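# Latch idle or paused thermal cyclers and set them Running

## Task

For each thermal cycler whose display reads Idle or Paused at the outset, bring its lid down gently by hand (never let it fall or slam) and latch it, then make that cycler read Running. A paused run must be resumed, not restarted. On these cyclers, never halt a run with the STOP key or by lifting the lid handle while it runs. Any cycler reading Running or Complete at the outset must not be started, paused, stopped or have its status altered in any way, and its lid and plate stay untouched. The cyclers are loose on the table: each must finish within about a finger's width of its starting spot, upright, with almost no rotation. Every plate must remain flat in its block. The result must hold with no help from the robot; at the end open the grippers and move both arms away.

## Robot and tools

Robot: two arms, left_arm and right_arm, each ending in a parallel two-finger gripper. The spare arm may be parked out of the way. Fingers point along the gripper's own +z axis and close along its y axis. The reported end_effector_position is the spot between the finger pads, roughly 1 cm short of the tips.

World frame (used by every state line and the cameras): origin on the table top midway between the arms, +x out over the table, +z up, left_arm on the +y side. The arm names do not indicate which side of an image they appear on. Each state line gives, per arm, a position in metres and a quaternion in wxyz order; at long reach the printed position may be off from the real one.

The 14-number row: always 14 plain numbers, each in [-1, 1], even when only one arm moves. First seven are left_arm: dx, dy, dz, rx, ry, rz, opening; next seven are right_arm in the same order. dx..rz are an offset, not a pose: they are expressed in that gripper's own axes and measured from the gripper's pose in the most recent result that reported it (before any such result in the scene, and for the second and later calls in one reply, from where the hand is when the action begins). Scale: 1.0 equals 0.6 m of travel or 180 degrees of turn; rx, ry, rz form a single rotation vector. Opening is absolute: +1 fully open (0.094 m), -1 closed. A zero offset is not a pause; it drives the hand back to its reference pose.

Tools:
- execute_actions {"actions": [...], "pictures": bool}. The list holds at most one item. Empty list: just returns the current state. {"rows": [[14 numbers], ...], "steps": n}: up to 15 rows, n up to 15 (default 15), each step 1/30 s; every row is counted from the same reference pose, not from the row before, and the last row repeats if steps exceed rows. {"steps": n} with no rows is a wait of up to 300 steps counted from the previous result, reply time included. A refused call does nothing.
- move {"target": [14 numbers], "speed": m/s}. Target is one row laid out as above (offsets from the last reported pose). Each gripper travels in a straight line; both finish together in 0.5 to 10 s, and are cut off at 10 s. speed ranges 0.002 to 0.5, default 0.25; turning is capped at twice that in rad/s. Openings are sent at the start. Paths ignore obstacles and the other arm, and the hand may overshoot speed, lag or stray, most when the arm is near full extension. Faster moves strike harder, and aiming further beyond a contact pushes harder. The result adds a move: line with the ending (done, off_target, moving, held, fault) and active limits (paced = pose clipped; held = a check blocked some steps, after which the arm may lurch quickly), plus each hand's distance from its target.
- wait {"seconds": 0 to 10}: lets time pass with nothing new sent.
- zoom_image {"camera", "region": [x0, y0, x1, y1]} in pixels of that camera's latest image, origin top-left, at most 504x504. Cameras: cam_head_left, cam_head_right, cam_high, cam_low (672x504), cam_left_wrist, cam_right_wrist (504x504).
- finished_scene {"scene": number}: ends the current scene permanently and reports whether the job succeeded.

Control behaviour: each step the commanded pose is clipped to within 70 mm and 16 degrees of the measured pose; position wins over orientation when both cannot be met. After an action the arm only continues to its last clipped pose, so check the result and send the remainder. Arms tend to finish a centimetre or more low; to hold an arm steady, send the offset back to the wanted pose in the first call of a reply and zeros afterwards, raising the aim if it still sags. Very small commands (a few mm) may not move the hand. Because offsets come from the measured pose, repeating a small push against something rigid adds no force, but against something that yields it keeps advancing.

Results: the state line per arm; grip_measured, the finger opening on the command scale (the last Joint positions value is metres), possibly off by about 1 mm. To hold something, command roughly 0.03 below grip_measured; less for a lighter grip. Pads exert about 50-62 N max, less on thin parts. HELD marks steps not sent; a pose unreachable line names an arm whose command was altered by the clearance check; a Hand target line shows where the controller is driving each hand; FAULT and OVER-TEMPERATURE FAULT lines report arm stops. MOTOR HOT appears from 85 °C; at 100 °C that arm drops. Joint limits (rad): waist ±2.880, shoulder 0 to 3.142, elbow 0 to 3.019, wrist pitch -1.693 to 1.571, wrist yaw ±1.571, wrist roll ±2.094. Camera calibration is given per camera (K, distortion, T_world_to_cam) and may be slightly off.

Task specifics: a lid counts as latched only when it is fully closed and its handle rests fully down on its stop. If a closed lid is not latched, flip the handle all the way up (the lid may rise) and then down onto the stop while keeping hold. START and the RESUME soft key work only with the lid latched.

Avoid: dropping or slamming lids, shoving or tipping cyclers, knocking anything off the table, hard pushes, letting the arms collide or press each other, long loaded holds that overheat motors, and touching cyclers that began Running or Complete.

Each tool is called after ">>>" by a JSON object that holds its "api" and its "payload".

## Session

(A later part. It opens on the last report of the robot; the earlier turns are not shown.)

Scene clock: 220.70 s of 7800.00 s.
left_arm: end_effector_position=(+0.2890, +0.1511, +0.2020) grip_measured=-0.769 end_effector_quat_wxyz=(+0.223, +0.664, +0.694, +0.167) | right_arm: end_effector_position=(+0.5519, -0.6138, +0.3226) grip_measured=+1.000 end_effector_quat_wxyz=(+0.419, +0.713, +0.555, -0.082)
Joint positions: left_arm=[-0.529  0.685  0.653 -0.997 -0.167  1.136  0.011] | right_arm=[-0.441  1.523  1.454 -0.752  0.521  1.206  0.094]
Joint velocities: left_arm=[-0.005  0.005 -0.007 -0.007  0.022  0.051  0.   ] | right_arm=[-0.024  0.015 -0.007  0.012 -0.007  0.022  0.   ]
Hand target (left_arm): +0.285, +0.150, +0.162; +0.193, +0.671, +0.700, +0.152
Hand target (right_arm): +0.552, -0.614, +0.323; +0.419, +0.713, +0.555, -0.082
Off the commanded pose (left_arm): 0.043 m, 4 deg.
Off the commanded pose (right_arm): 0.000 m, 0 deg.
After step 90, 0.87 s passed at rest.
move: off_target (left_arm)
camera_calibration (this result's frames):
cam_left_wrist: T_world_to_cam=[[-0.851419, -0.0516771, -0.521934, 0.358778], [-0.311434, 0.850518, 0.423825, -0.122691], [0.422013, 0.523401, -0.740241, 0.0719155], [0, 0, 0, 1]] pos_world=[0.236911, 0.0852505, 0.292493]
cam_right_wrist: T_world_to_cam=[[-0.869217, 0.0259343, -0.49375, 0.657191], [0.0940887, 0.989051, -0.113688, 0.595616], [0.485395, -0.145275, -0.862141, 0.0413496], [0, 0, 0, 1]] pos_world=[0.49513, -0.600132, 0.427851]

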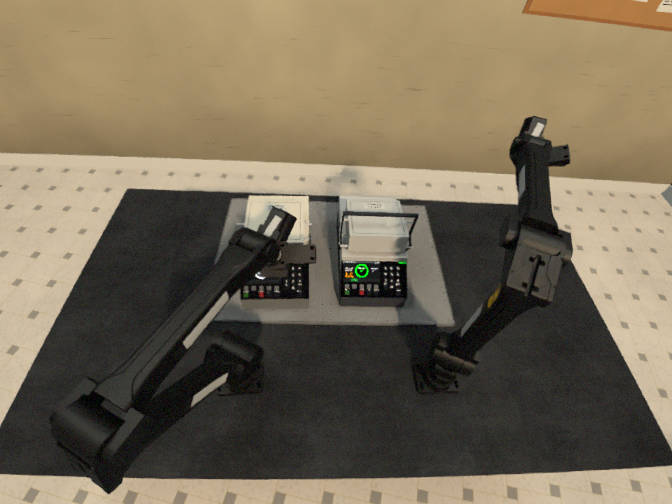

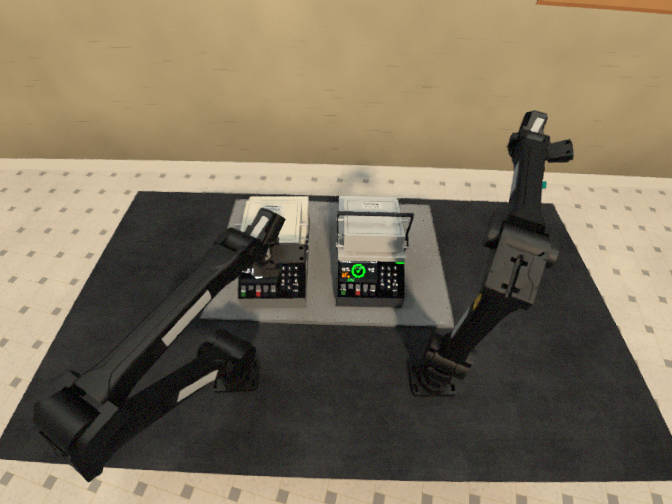

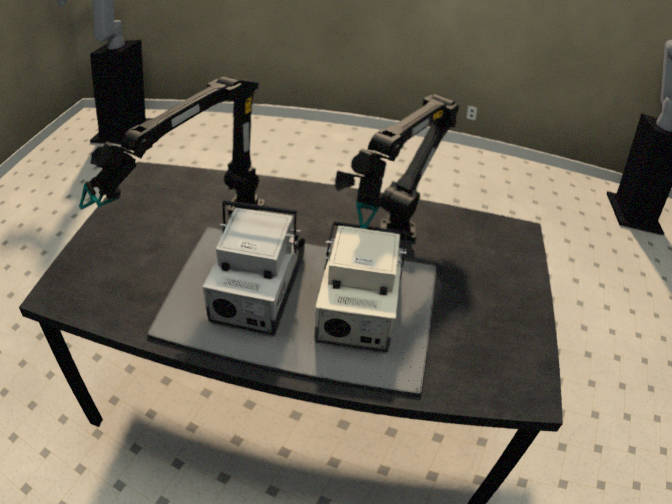

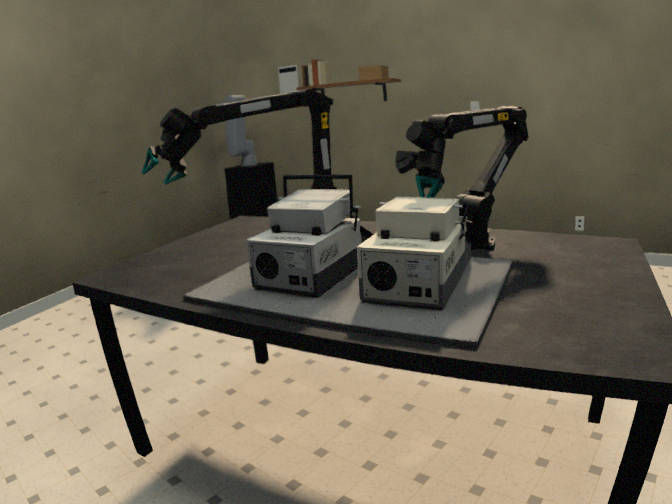

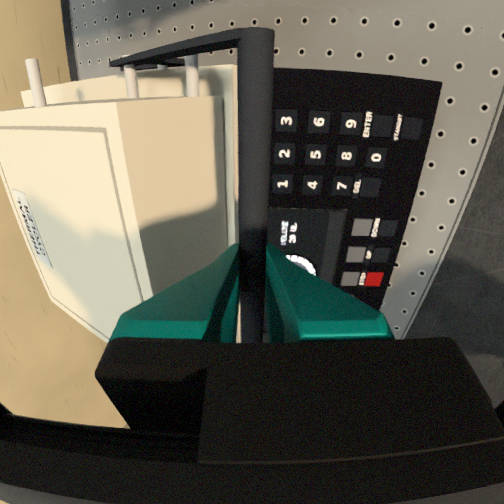

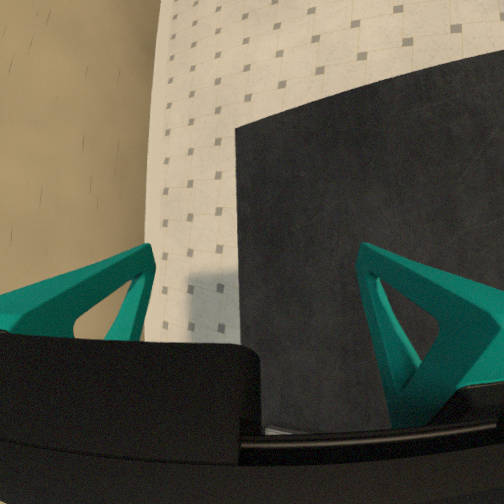

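>>> {"api": "move", "payload": {"target": [0,0,0.0,0,0,0,-0.4, 0,0,0,0,0,0,1], "speed": 0.02}}

>>> {"api": "move", "payload": {"target": [0,-0.02,-0.13,0,0,0,-0.4, 0,0,0,0,0,0,1], "speed": 0.05}}

Scene clock: 227.67 s of 7800.00 s.
left_arm: end_effector_position=(+0.2877, +0.1518, +0.1999) grip_measured=-0.403 end_effector_quat_wxyz=(+0.222, +0.664, +0.694, +0.167) | right_arm: end_effector_position=(+0.5519, -0.6138, +0.3226) grip_measured=+1.000 end_effector_quat_wxyz=(+0.419, +0.713, +0.555, -0.082)
Joint positions: left_arm=[-0.529  0.682  0.647 -0.997 -0.167  1.136  0.028] | right_arm=[-0.441  1.523  1.454 -0.752  0.521  1.206  0.094]
Joint velocities: left_arm=[-0.005 -0.015 -0.002 -0.007 -0.007 -0.037  0.001] | right_arm=[-0.005  0.005 -0.002  0.002 -0.022 -0.022  0.   ]
Hand target (left_arm): +0.289, +0.151, +0.202; +0.223, +0.664, +0.694, +0.167
Hand target (right_arm): +0.552, -0.614, +0.323; +0.419, +0.713, +0.555, -0.082
Off the commanded pose (left_arm): 0.003 m, 0 deg.
Off the commanded pose (right_arm): 0.000 m, 0 deg.
After step 90, 3.27 s passed at rest.
move: done
camera_calibration (this result's frames):
cam_left_wrist: T_world_to_cam=[[-0.852598, -0.0511025, -0.520063, 0.356465], [-0.310632, 0.849852, 0.425746, -0.123306], [0.42022, 0.524538, -0.740456, 0.0709378], [0, 0, 0, 1]] pos_world=[0.23581, 0.0857982, 0.290408]
cam_right_wrist: T_world_to_cam=[[-0.869217, 0.0259343, -0.49375, 0.657191], [0.0940887, 0.989051, -0.113688, 0.595616], [0.485395, -0.145275, -0.862141, 0.0413496], [0, 0, 0, 1]] pos_world=[0.49513, -0.600132, 0.427851]

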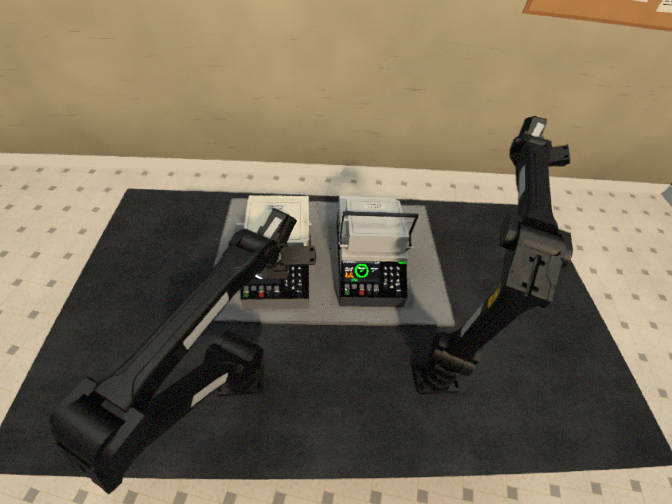

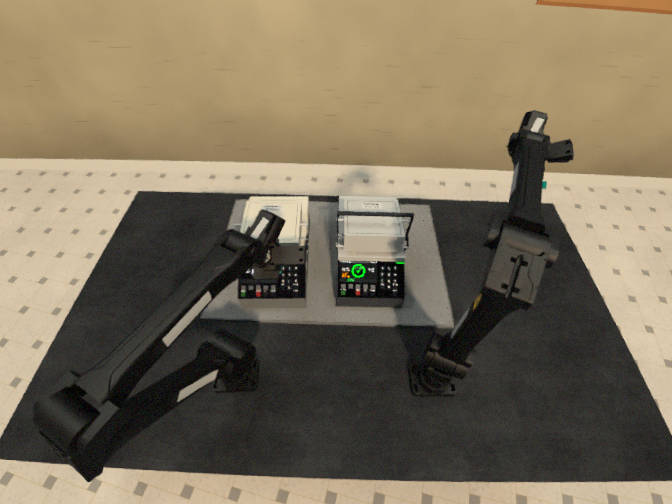

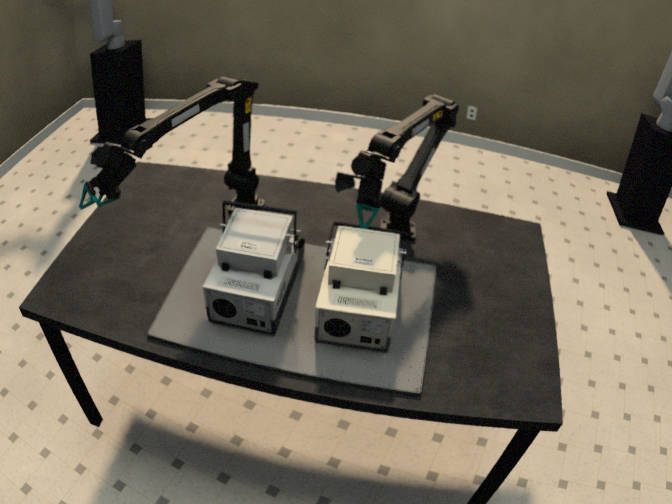

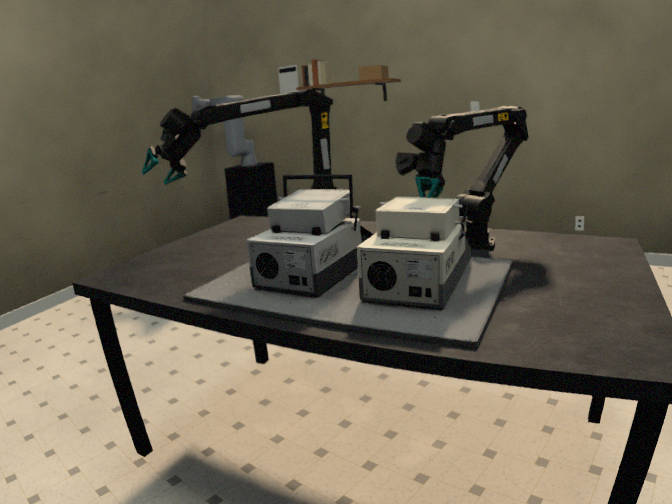

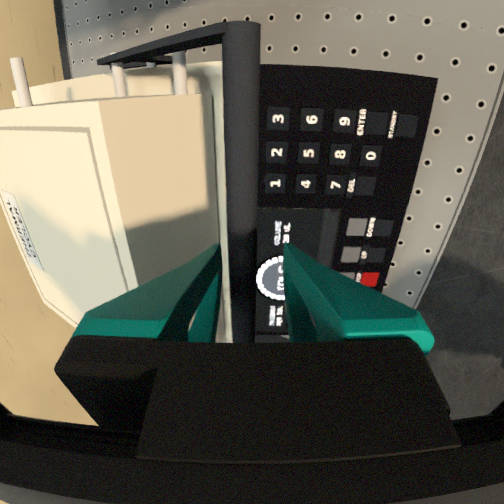

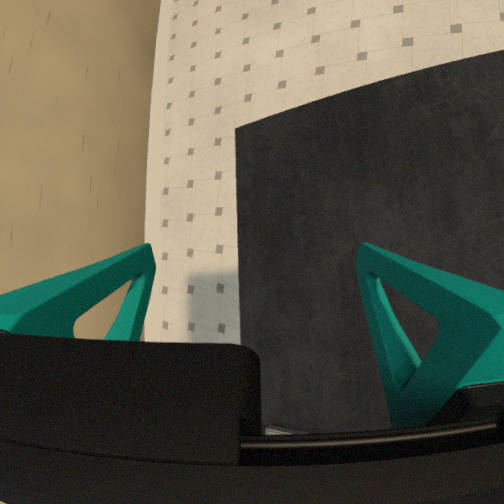

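Scene clock: 229.53 s of 7800.00 s.
left_arm: end_effector_position=(+0.2310, +0.1602, +0.2287) grip_measured=-0.401 end_effector_quat_wxyz=(+0.195, +0.673, +0.695, +0.160) | right_arm: end_effector_position=(+0.5519, -0.6138, +0.3226) grip_measured=+1.000 end_effector_quat_wxyz=(+0.419, +0.713, +0.555, -0.082)
Joint positions: left_arm=[-0.646  0.55   0.704 -1.263 -0.224  1.038  0.028] | right_arm=[-0.441  1.523  1.454 -0.752  0.521  1.206  0.094]
Joint velocities: left_arm=[-0.015  0.005  0.002 -0.002  0.007  0.051 -0.   ] | right_arm=[0.005 0.005 0.002 0.002 0.022 0.022 0.   ]
Hand target (left_arm): +0.234, +0.157, +0.258; +0.222, +0.664, +0.695, +0.165
Hand target (right_arm): +0.552, -0.614, +0.323; +0.419, +0.713, +0.555, -0.082
Off the commanded pose (left_arm): 0.032 m, 3 deg.
Off the commanded pose (right_arm): 0.000 m, 0 deg.
move: off_target (left_arm)
camera_calibration (this result's frames):
cam_left_wrist: T_world_to_cam=[[-0.877722, -0.0316513, -0.478124, 0.316623], [-0.284126, 0.837855, 0.466124, -0.173792], [0.385845, 0.544975, -0.744397, 0.117214], [0, 0, 0, 1]] pos_world=[0.183302, 0.0917558, 0.319647]
cam_right_wrist: T_world_to_cam=[[-0.869217, 0.0259343, -0.49375, 0.657191], [0.0940887, 0.989051, -0.113688, 0.595616], [0.485395, -0.145275, -0.862141, 0.0413496], [0, 0, 0, 1]] pos_world=[0.49513, -0.600132, 0.427851]

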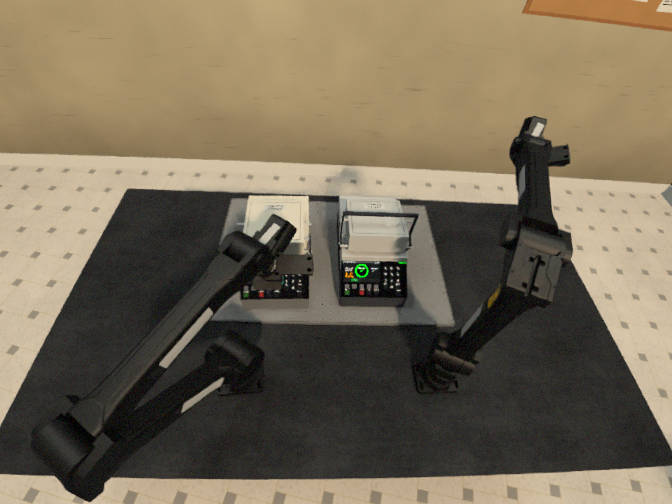

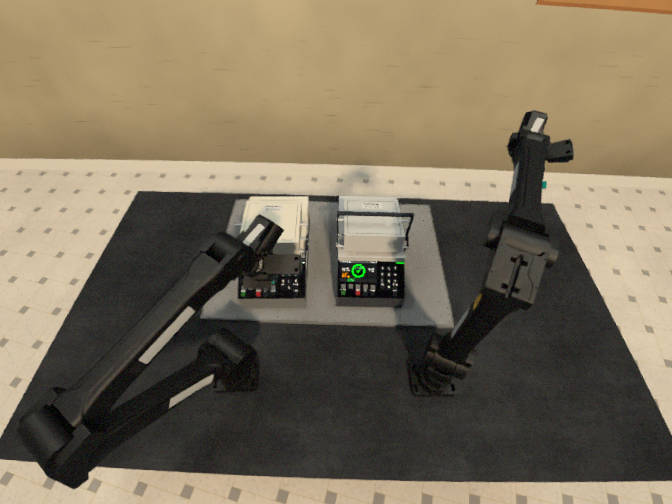

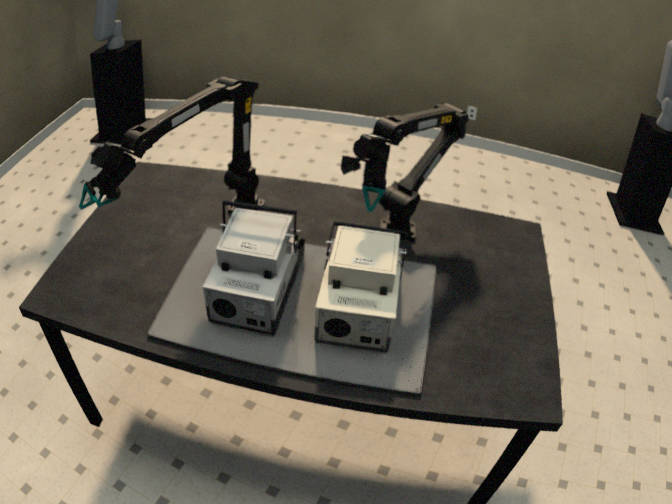

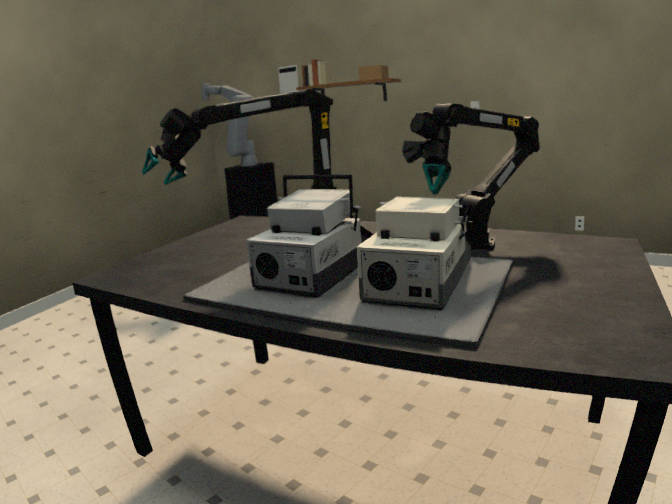

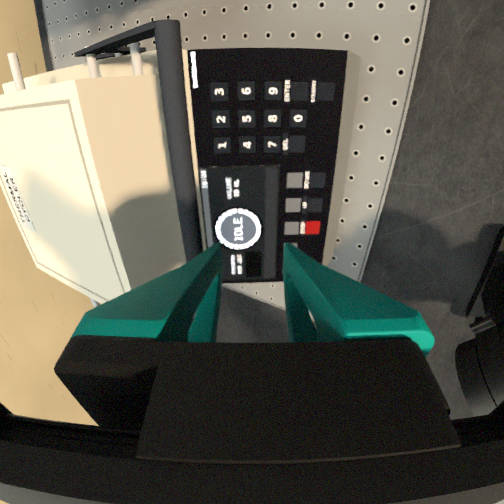

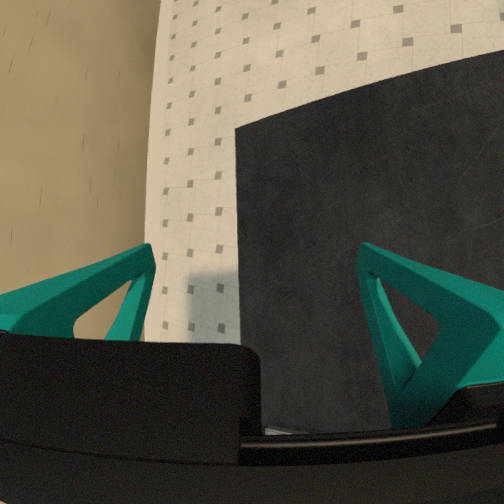

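>>> {"api": "move", "payload": {"target": [0.158,-0.083,0.115,0,0,0,-1, 0,0,0,0,0,0,1], "speed": 0.06}}

Scene clock: 245.60 s of 7800.00 s.
left_arm: end_effector_position=(+0.2143, +0.2489, +0.1351) grip_measured=-0.997 end_effector_quat_wxyz=(+0.183, +0.674, +0.699, +0.153) | right_arm: end_effector_position=(+0.5519, -0.6138, +0.3226) grip_measured=+1.000 end_effector_quat_wxyz=(+0.419, +0.713, +0.555, -0.082)
Joint positions: left_arm=[ 0.01   0.383  0.431 -1.144  0.08   1.618  0.   ] | right_arm=[-0.441  1.523  1.454 -0.752  0.521  1.206  0.094]
Joint velocities: left_arm=[-0.005  0.015 -0.007  0.007  0.022 -0.007 -0.   ] | right_arm=[-0.005 -0.005  0.007 -0.007  0.007  0.007  0.   ]
Hand target (left_arm): +0.220, +0.250, +0.141; +0.194, +0.673, +0.694, +0.167
Hand target (right_arm): +0.552, -0.614, +0.323; +0.419, +0.713, +0.555, -0.082
Off the commanded pose (left_arm): 0.006 m, 2 deg.
Off the commanded pose (right_arm): 0.000 m, 0 deg.
After step 90, 10.43 s passed at rest.
move: done
camera_calibration (this result's frames):
cam_left_wrist: T_world_to_cam=[[-0.890866, -0.0334855, -0.45303, 0.25992], [-0.274864, 0.833739, 0.478884, -0.211914], [0.361673, 0.551143, -0.751954, 0.0103127], [0, 0, 0, 1]] pos_world=[0.169576, 0.1797, 0.226988]
cam_right_wrist: T_world_to_cam=[[-0.869217, 0.0259343, -0.49375, 0.657191], [0.0940887, 0.989051, -0.113688, 0.595616], [0.485395, -0.145275, -0.862141, 0.0413496], [0, 0, 0, 1]] pos_world=[0.49513, -0.600132, 0.427851]

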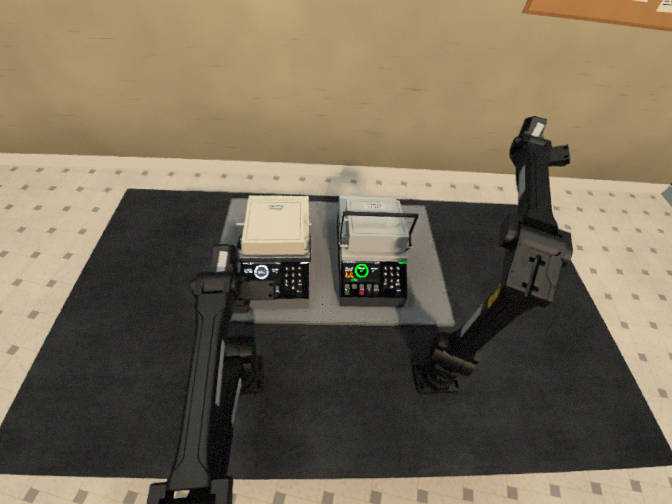

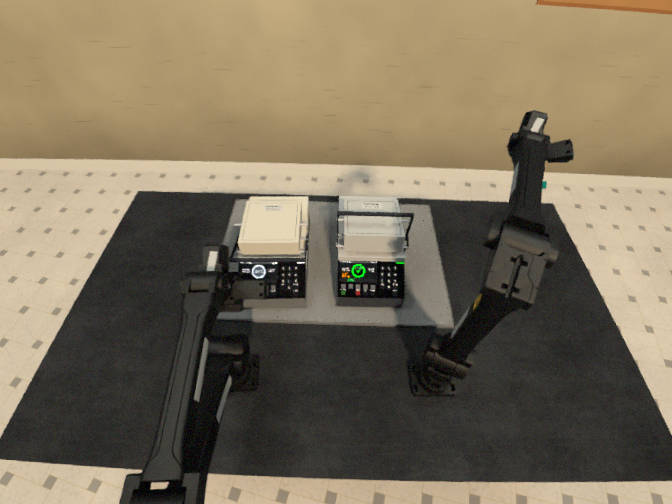

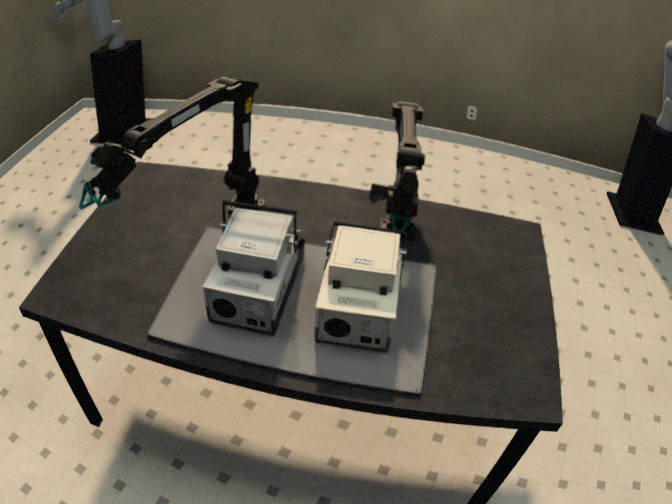

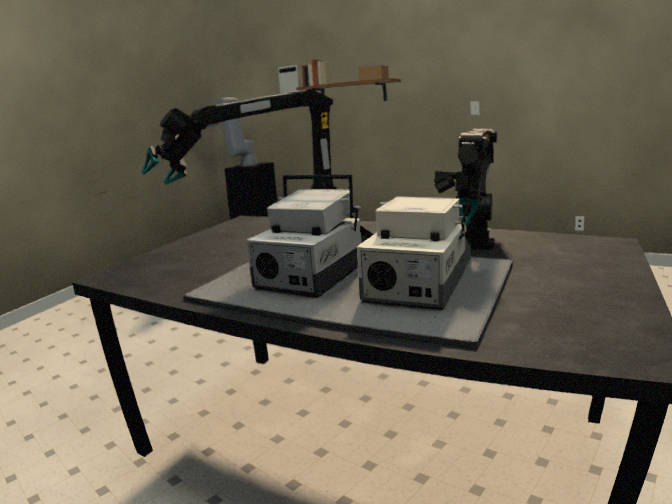

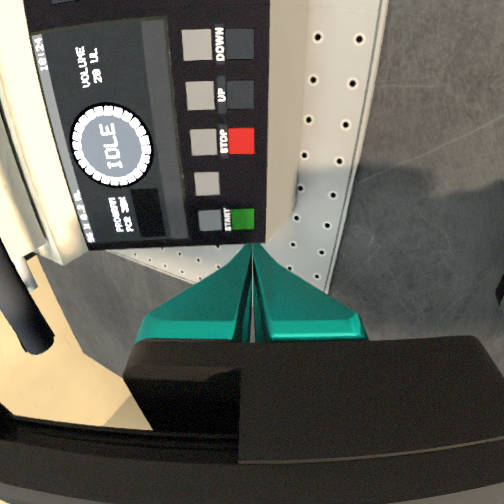

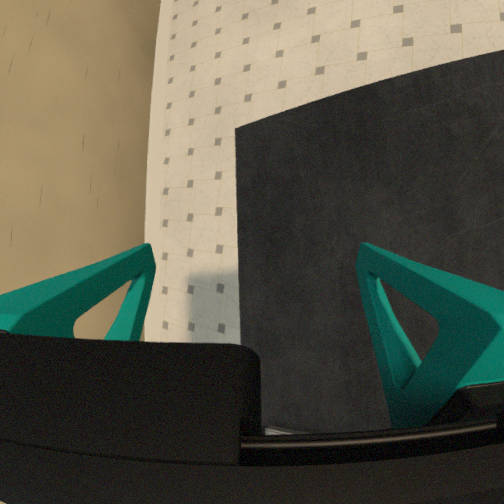

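>>> {"api": "move", "payload": {"target": [0.005,0.012,0.04,0,0,0,-1, 0,0,0,0,0,0,1], "speed": 0.015}}

Scene clock: 257.37 s of 7800.00 s.
left_arm: end_effector_position=(+0.2270, +0.2502, +0.1161) grip_measured=-0.997 end_effector_quat_wxyz=(+0.178, +0.676, +0.700, +0.149) | right_arm: end_effector_position=(+0.5519, -0.6138, +0.3226) grip_measured=+1.000 end_effector_quat_wxyz=(+0.419, +0.713, +0.555, -0.082)
Joint positions: left_arm=[ 0.01   0.455  0.397 -1.05   0.08   1.621  0.   ] | right_arm=[-0.441  1.523  1.454 -0.752  0.521  1.206  0.094]
Joint velocities: left_arm=[-0.015 -0.005 -0.012 -0.002 -0.051 -0.022  0.   ] | right_arm=[-0.005  0.005 -0.022 -0.002  0.007  0.051  0.   ]
Hand target (left_arm): +0.232, +0.252, +0.117; +0.183, +0.674, +0.699, +0.153
Hand target (right_arm): +0.552, -0.614, +0.323; +0.419, +0.713, +0.555, -0.082
Off the commanded pose (left_arm): 0.005 m, 1 deg.
Off the commanded pose (right_arm): 0.000 m, 0 deg.
After step 90, 6.87 s passed at rest.
move: done
camera_calibration (this result's frames):
cam_left_wrist: T_world_to_cam=[[-0.896507, -0.0314014, -0.441915, 0.262151], [-0.266908, 0.834423, 0.48218, -0.202791], [0.353603, 0.550229, -0.756448, -0.00670854], [0, 0, 0, 1]] pos_world=[0.183266, 0.181136, 0.208555]
cam_right_wrist: T_world_to_cam=[[-0.869217, 0.0259343, -0.49375, 0.657191], [0.0940887, 0.989051, -0.113688, 0.595616], [0.485395, -0.145275, -0.862141, 0.0413496], [0, 0, 0, 1]] pos_world=[0.49513, -0.600132, 0.427851]

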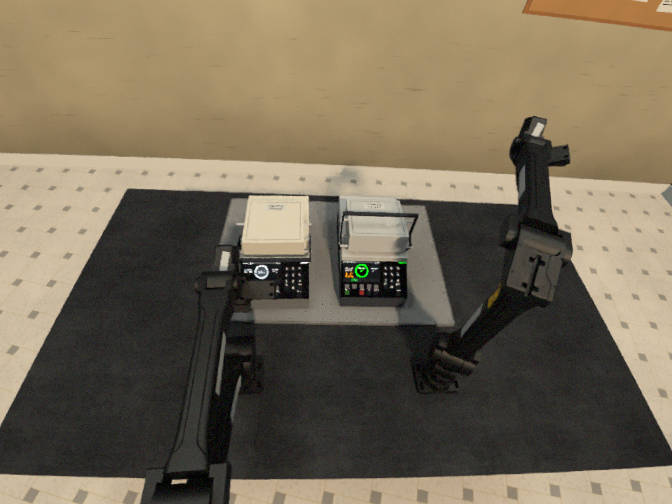

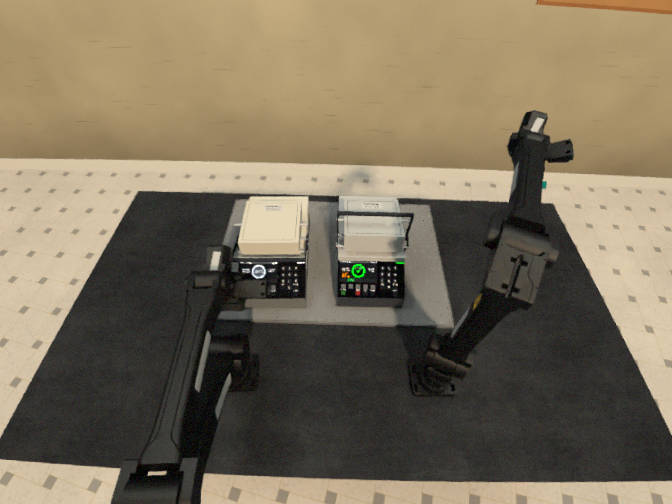

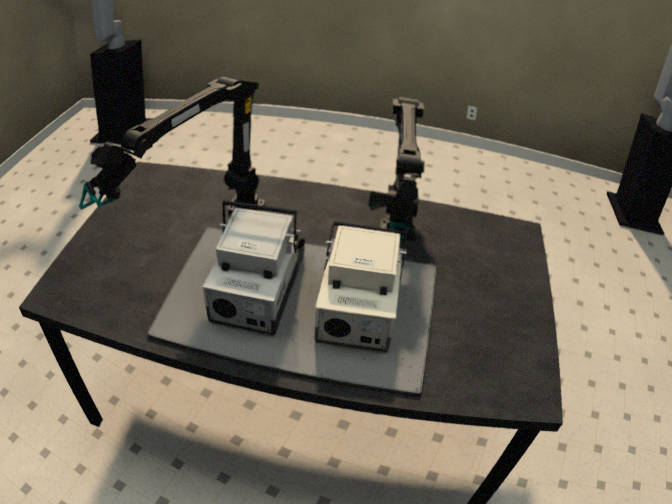

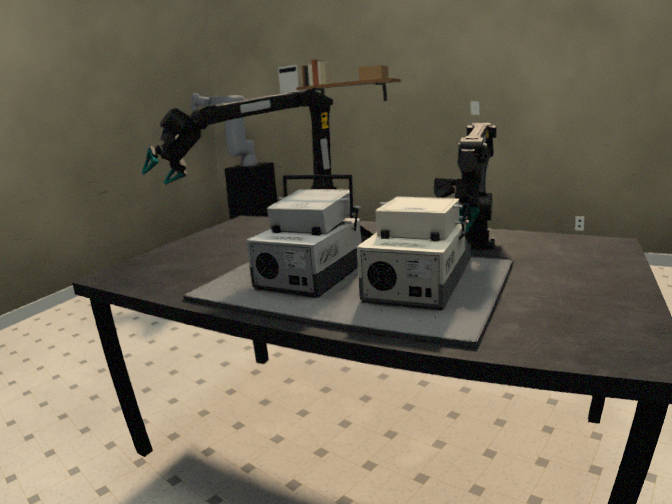

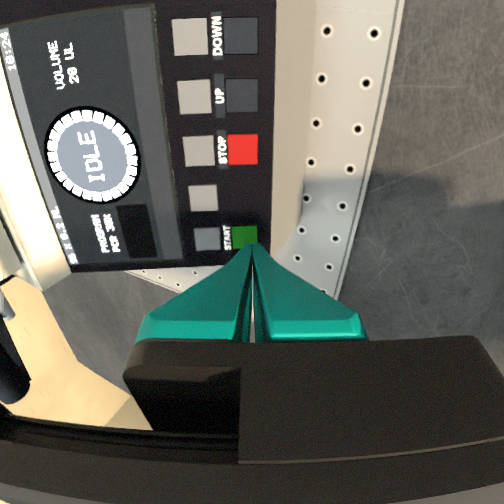

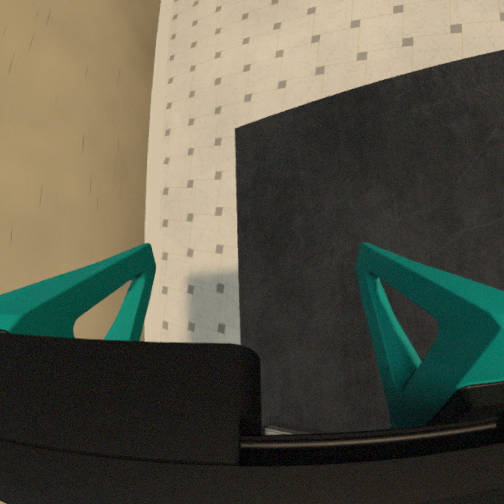

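>>> {"api": "move", "payload": {"target": [0.003,0.008,0.045,0,0,0,-1,0,0,0,0,0,0,1], "speed": 0.015}}

>>> {"api": "zoom_image", "payload": {"camera": "cam_head_left", "region": [0,100,400,400]}}

Scene clock: 274.30 s of 7800.00 s.
left_arm: end_effector_position=(+0.2348, +0.2508, +0.0987) grip_measured=-0.998 end_effector_quat_wxyz=(+0.174, +0.677, +0.701, +0.143) | right_arm: end_effector_position=(+0.5519, -0.6138, +0.3226) grip_measured=+1.000 end_effector_quat_wxyz=(+0.419, +0.713, +0.555, -0.082)
Joint positions: left_arm=[ 0.01   0.518  0.368 -0.974  0.081  1.621  0.   ] | right_arm=[-0.441  1.523  1.454 -0.752  0.521  1.206  0.094]
Joint velocities: left_arm=[-0.005 -0.005  0.002  0.007  0.007  0.022 -0.   ] | right_arm=[-0.015  0.005 -0.007  0.002 -0.051 -0.022  0.   ]
Hand target (left_arm): +0.243, +0.252, +0.094; +0.178, +0.676, +0.700, +0.149
Hand target (right_arm): +0.552, -0.614, +0.323; +0.419, +0.713, +0.555, -0.082
Off the commanded pose (left_arm): 0.010 m, 1 deg.
Off the commanded pose (right_arm): 0.000 m, 0 deg.
After step 90, 11.87 s passed at rest.
move: done
camera_calibration (this result's frames):
cam_left_wrist: T_world_to_cam=[[-0.902918, -0.0320648, -0.428616, 0.261854], [-0.259391, 0.835794, 0.483906, -0.19512], [0.342718, 0.548106, -0.762971, -0.0192221], [0, 0, 0, 1]] pos_world=[0.192408, 0.182012, 0.191989]
cam_right_wrist: T_world_to_cam=[[-0.869217, 0.0259343, -0.49375, 0.657191], [0.0940887, 0.989051, -0.113688, 0.595616], [0.485395, -0.145275, -0.862141, 0.0413496], [0, 0, 0, 1]] pos_world=[0.49513, -0.600132, 0.427851]

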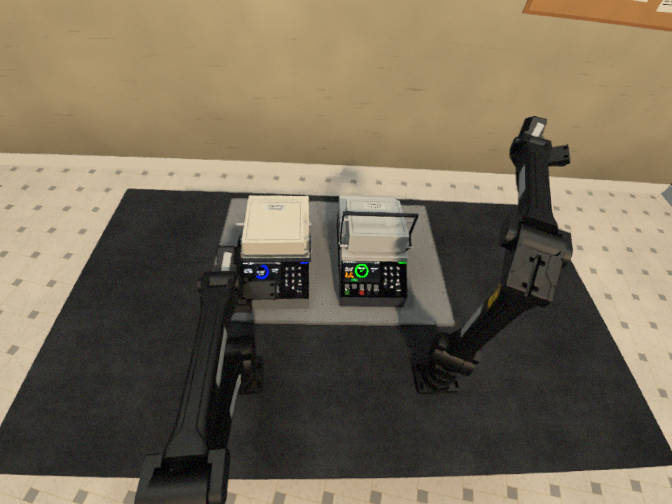

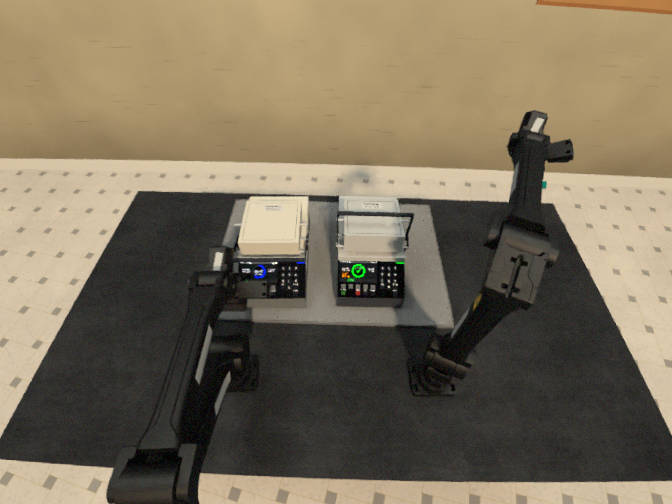

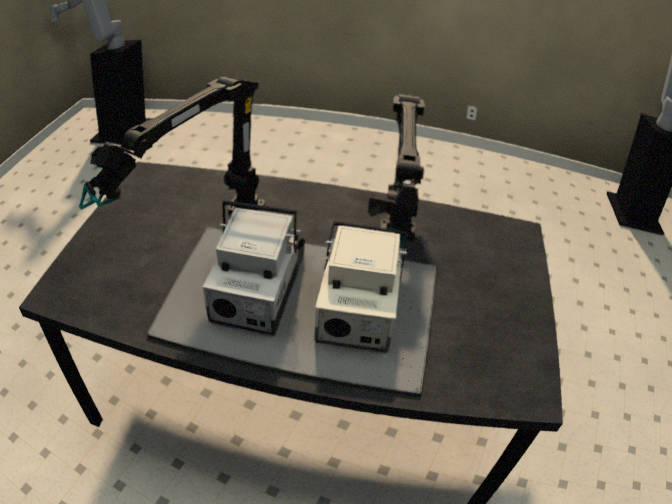

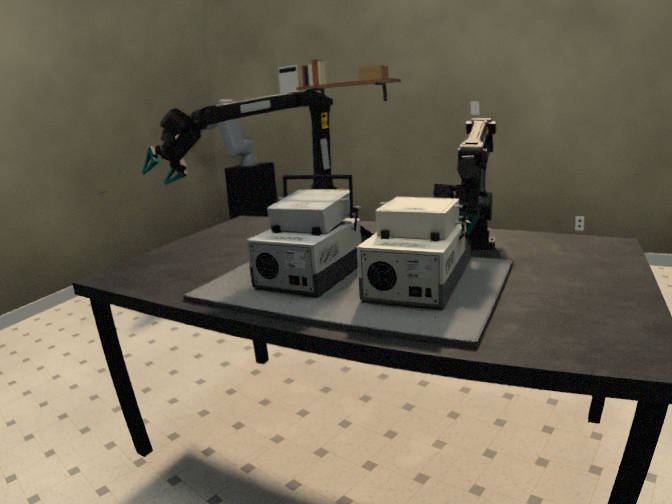

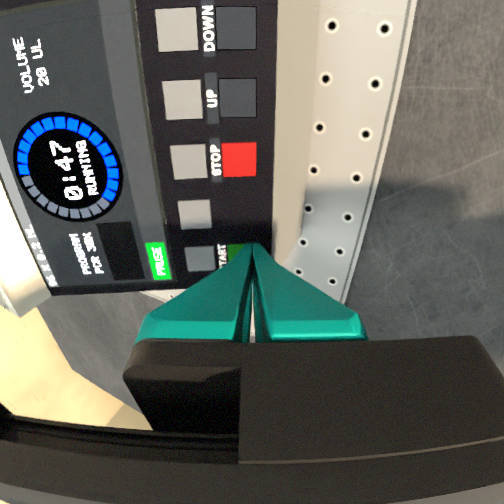

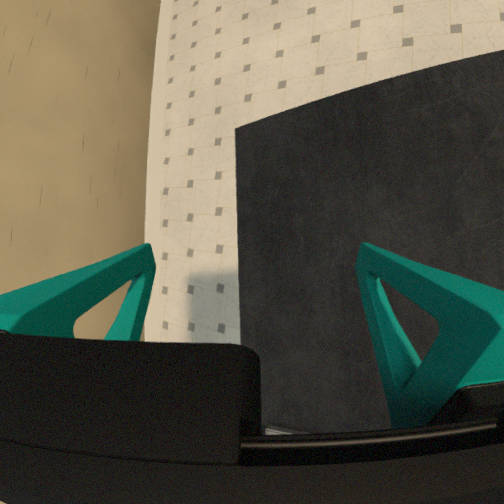

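Region (0, 100, 400, 400) of cam_head_left's 672x504 image, scaled by 1.260, with more detail than that image has; it fills the top 378 rows of this view, and the rest is white.

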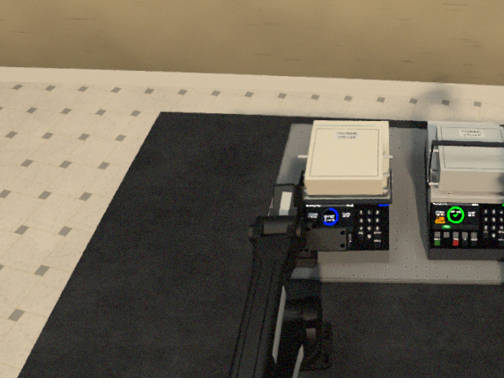

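Running. Retreat.

>>> {"api": "move", "payload": {"target": [0,0,-0.2,0,0,0,-1,0,0,0,0,0,0,1], "speed": 0.1}}

>>> {"api": "finished_scene", "payload": {"scene": 2}}

Scene clock: 281.67 s of 7800.00 s.
left_arm: end_effector_position=(+0.1772, +0.2519, +0.1800) grip_measured=-0.998 end_effector_quat_wxyz=(+0.159, +0.677, +0.708, +0.123) | right_arm: end_effector_position=(+0.5519, -0.6138, +0.3226) grip_measured=+1.000 end_effector_quat_wxyz=(+0.419, +0.713, +0.555, -0.082)
Joint positions: left_arm=[ 0.094  0.336  0.565 -1.41   0.114  1.692  0.   ] | right_arm=[-0.441  1.523  1.454 -0.752  0.521  1.206  0.094]
Joint velocities: left_arm=[ 0.005  0.015  0.007  0.002 -0.007 -0.051 -0.   ] | right_arm=[-0.015 -0.024 -0.002 -0.012 -0.037 -0.007  0.   ]
Hand target (left_arm): +0.180, +0.253, +0.206; +0.173, +0.677, +0.701, +0.144
Hand target (right_arm): +0.552, -0.614, +0.323; +0.419, +0.713, +0.555, -0.082
Off the commanded pose (left_arm): 0.027 m, 3 deg.
Off the commanded pose (right_arm): 0.000 m, 0 deg.
After step 90, 2.80 s passed at rest.
move: off_target (left_arm)
camera_calibration (this result's frames):
cam_left_wrist: T_world_to_cam=[[-0.922967, -0.0403407, -0.382759, 0.242015], [-0.23945, 0.838777, 0.488996, -0.255494], [0.301323, 0.542978, -0.783823, 0.074298], [0, 0, 0, 1]] pos_world=[0.139806, 0.183723, 0.275805]
cam_right_wrist: T_world_to_cam=[[-0.869217, 0.0259343, -0.49375, 0.657191], [0.0940887, 0.989051, -0.113688, 0.595616], [0.485395, -0.145275, -0.862141, 0.0413496], [0, 0, 0, 1]] pos_world=[0.49513, -0.600132, 0.427851]

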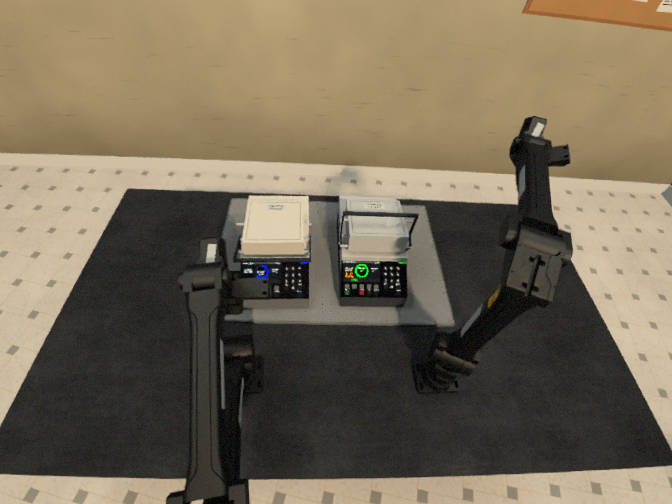

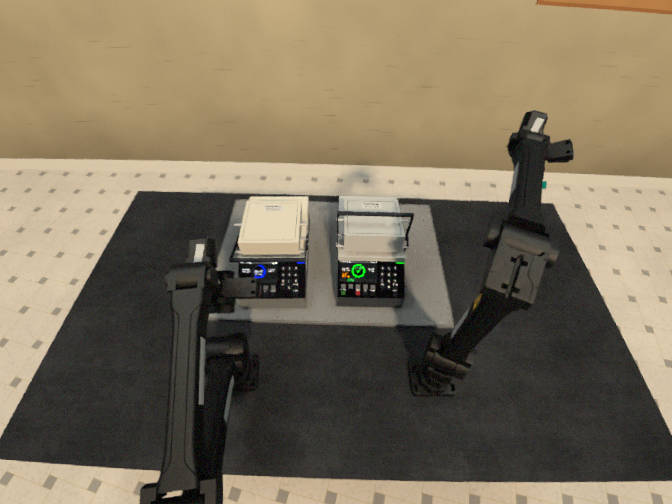

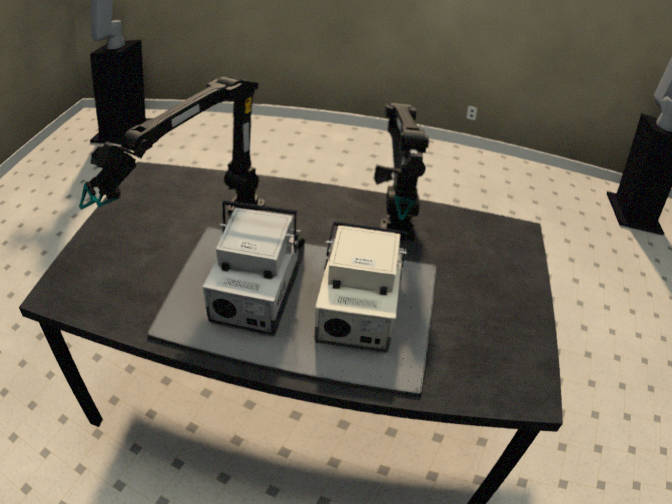

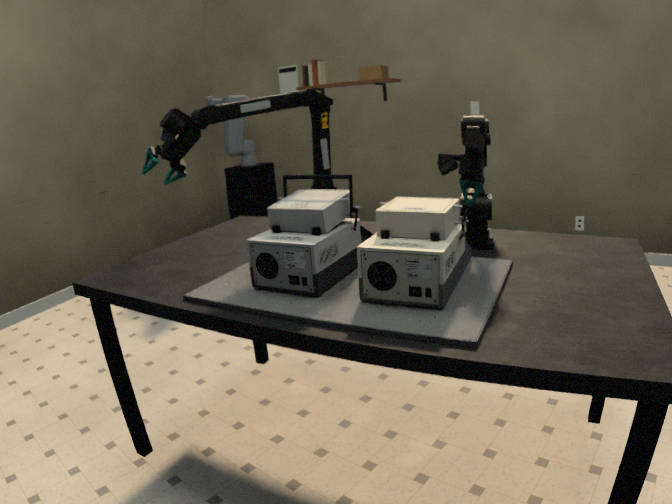

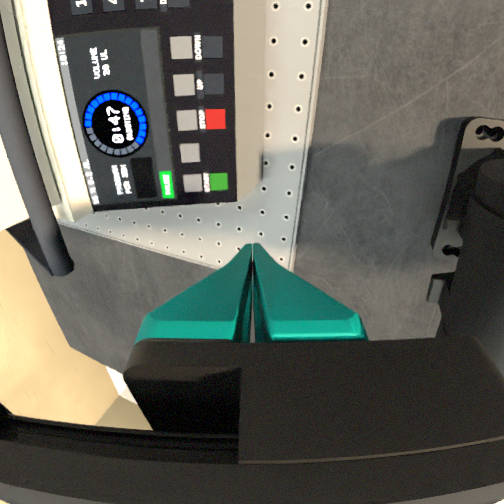

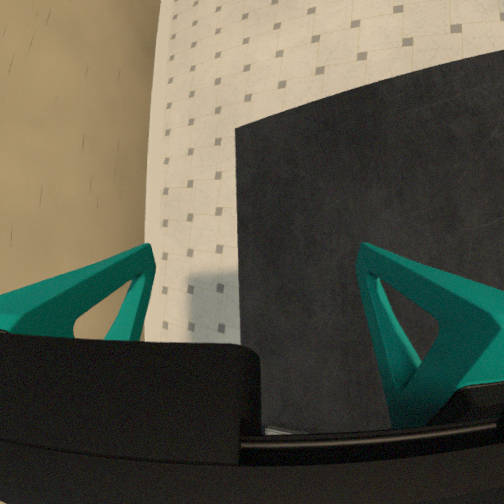

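The scene is finished: the task was done.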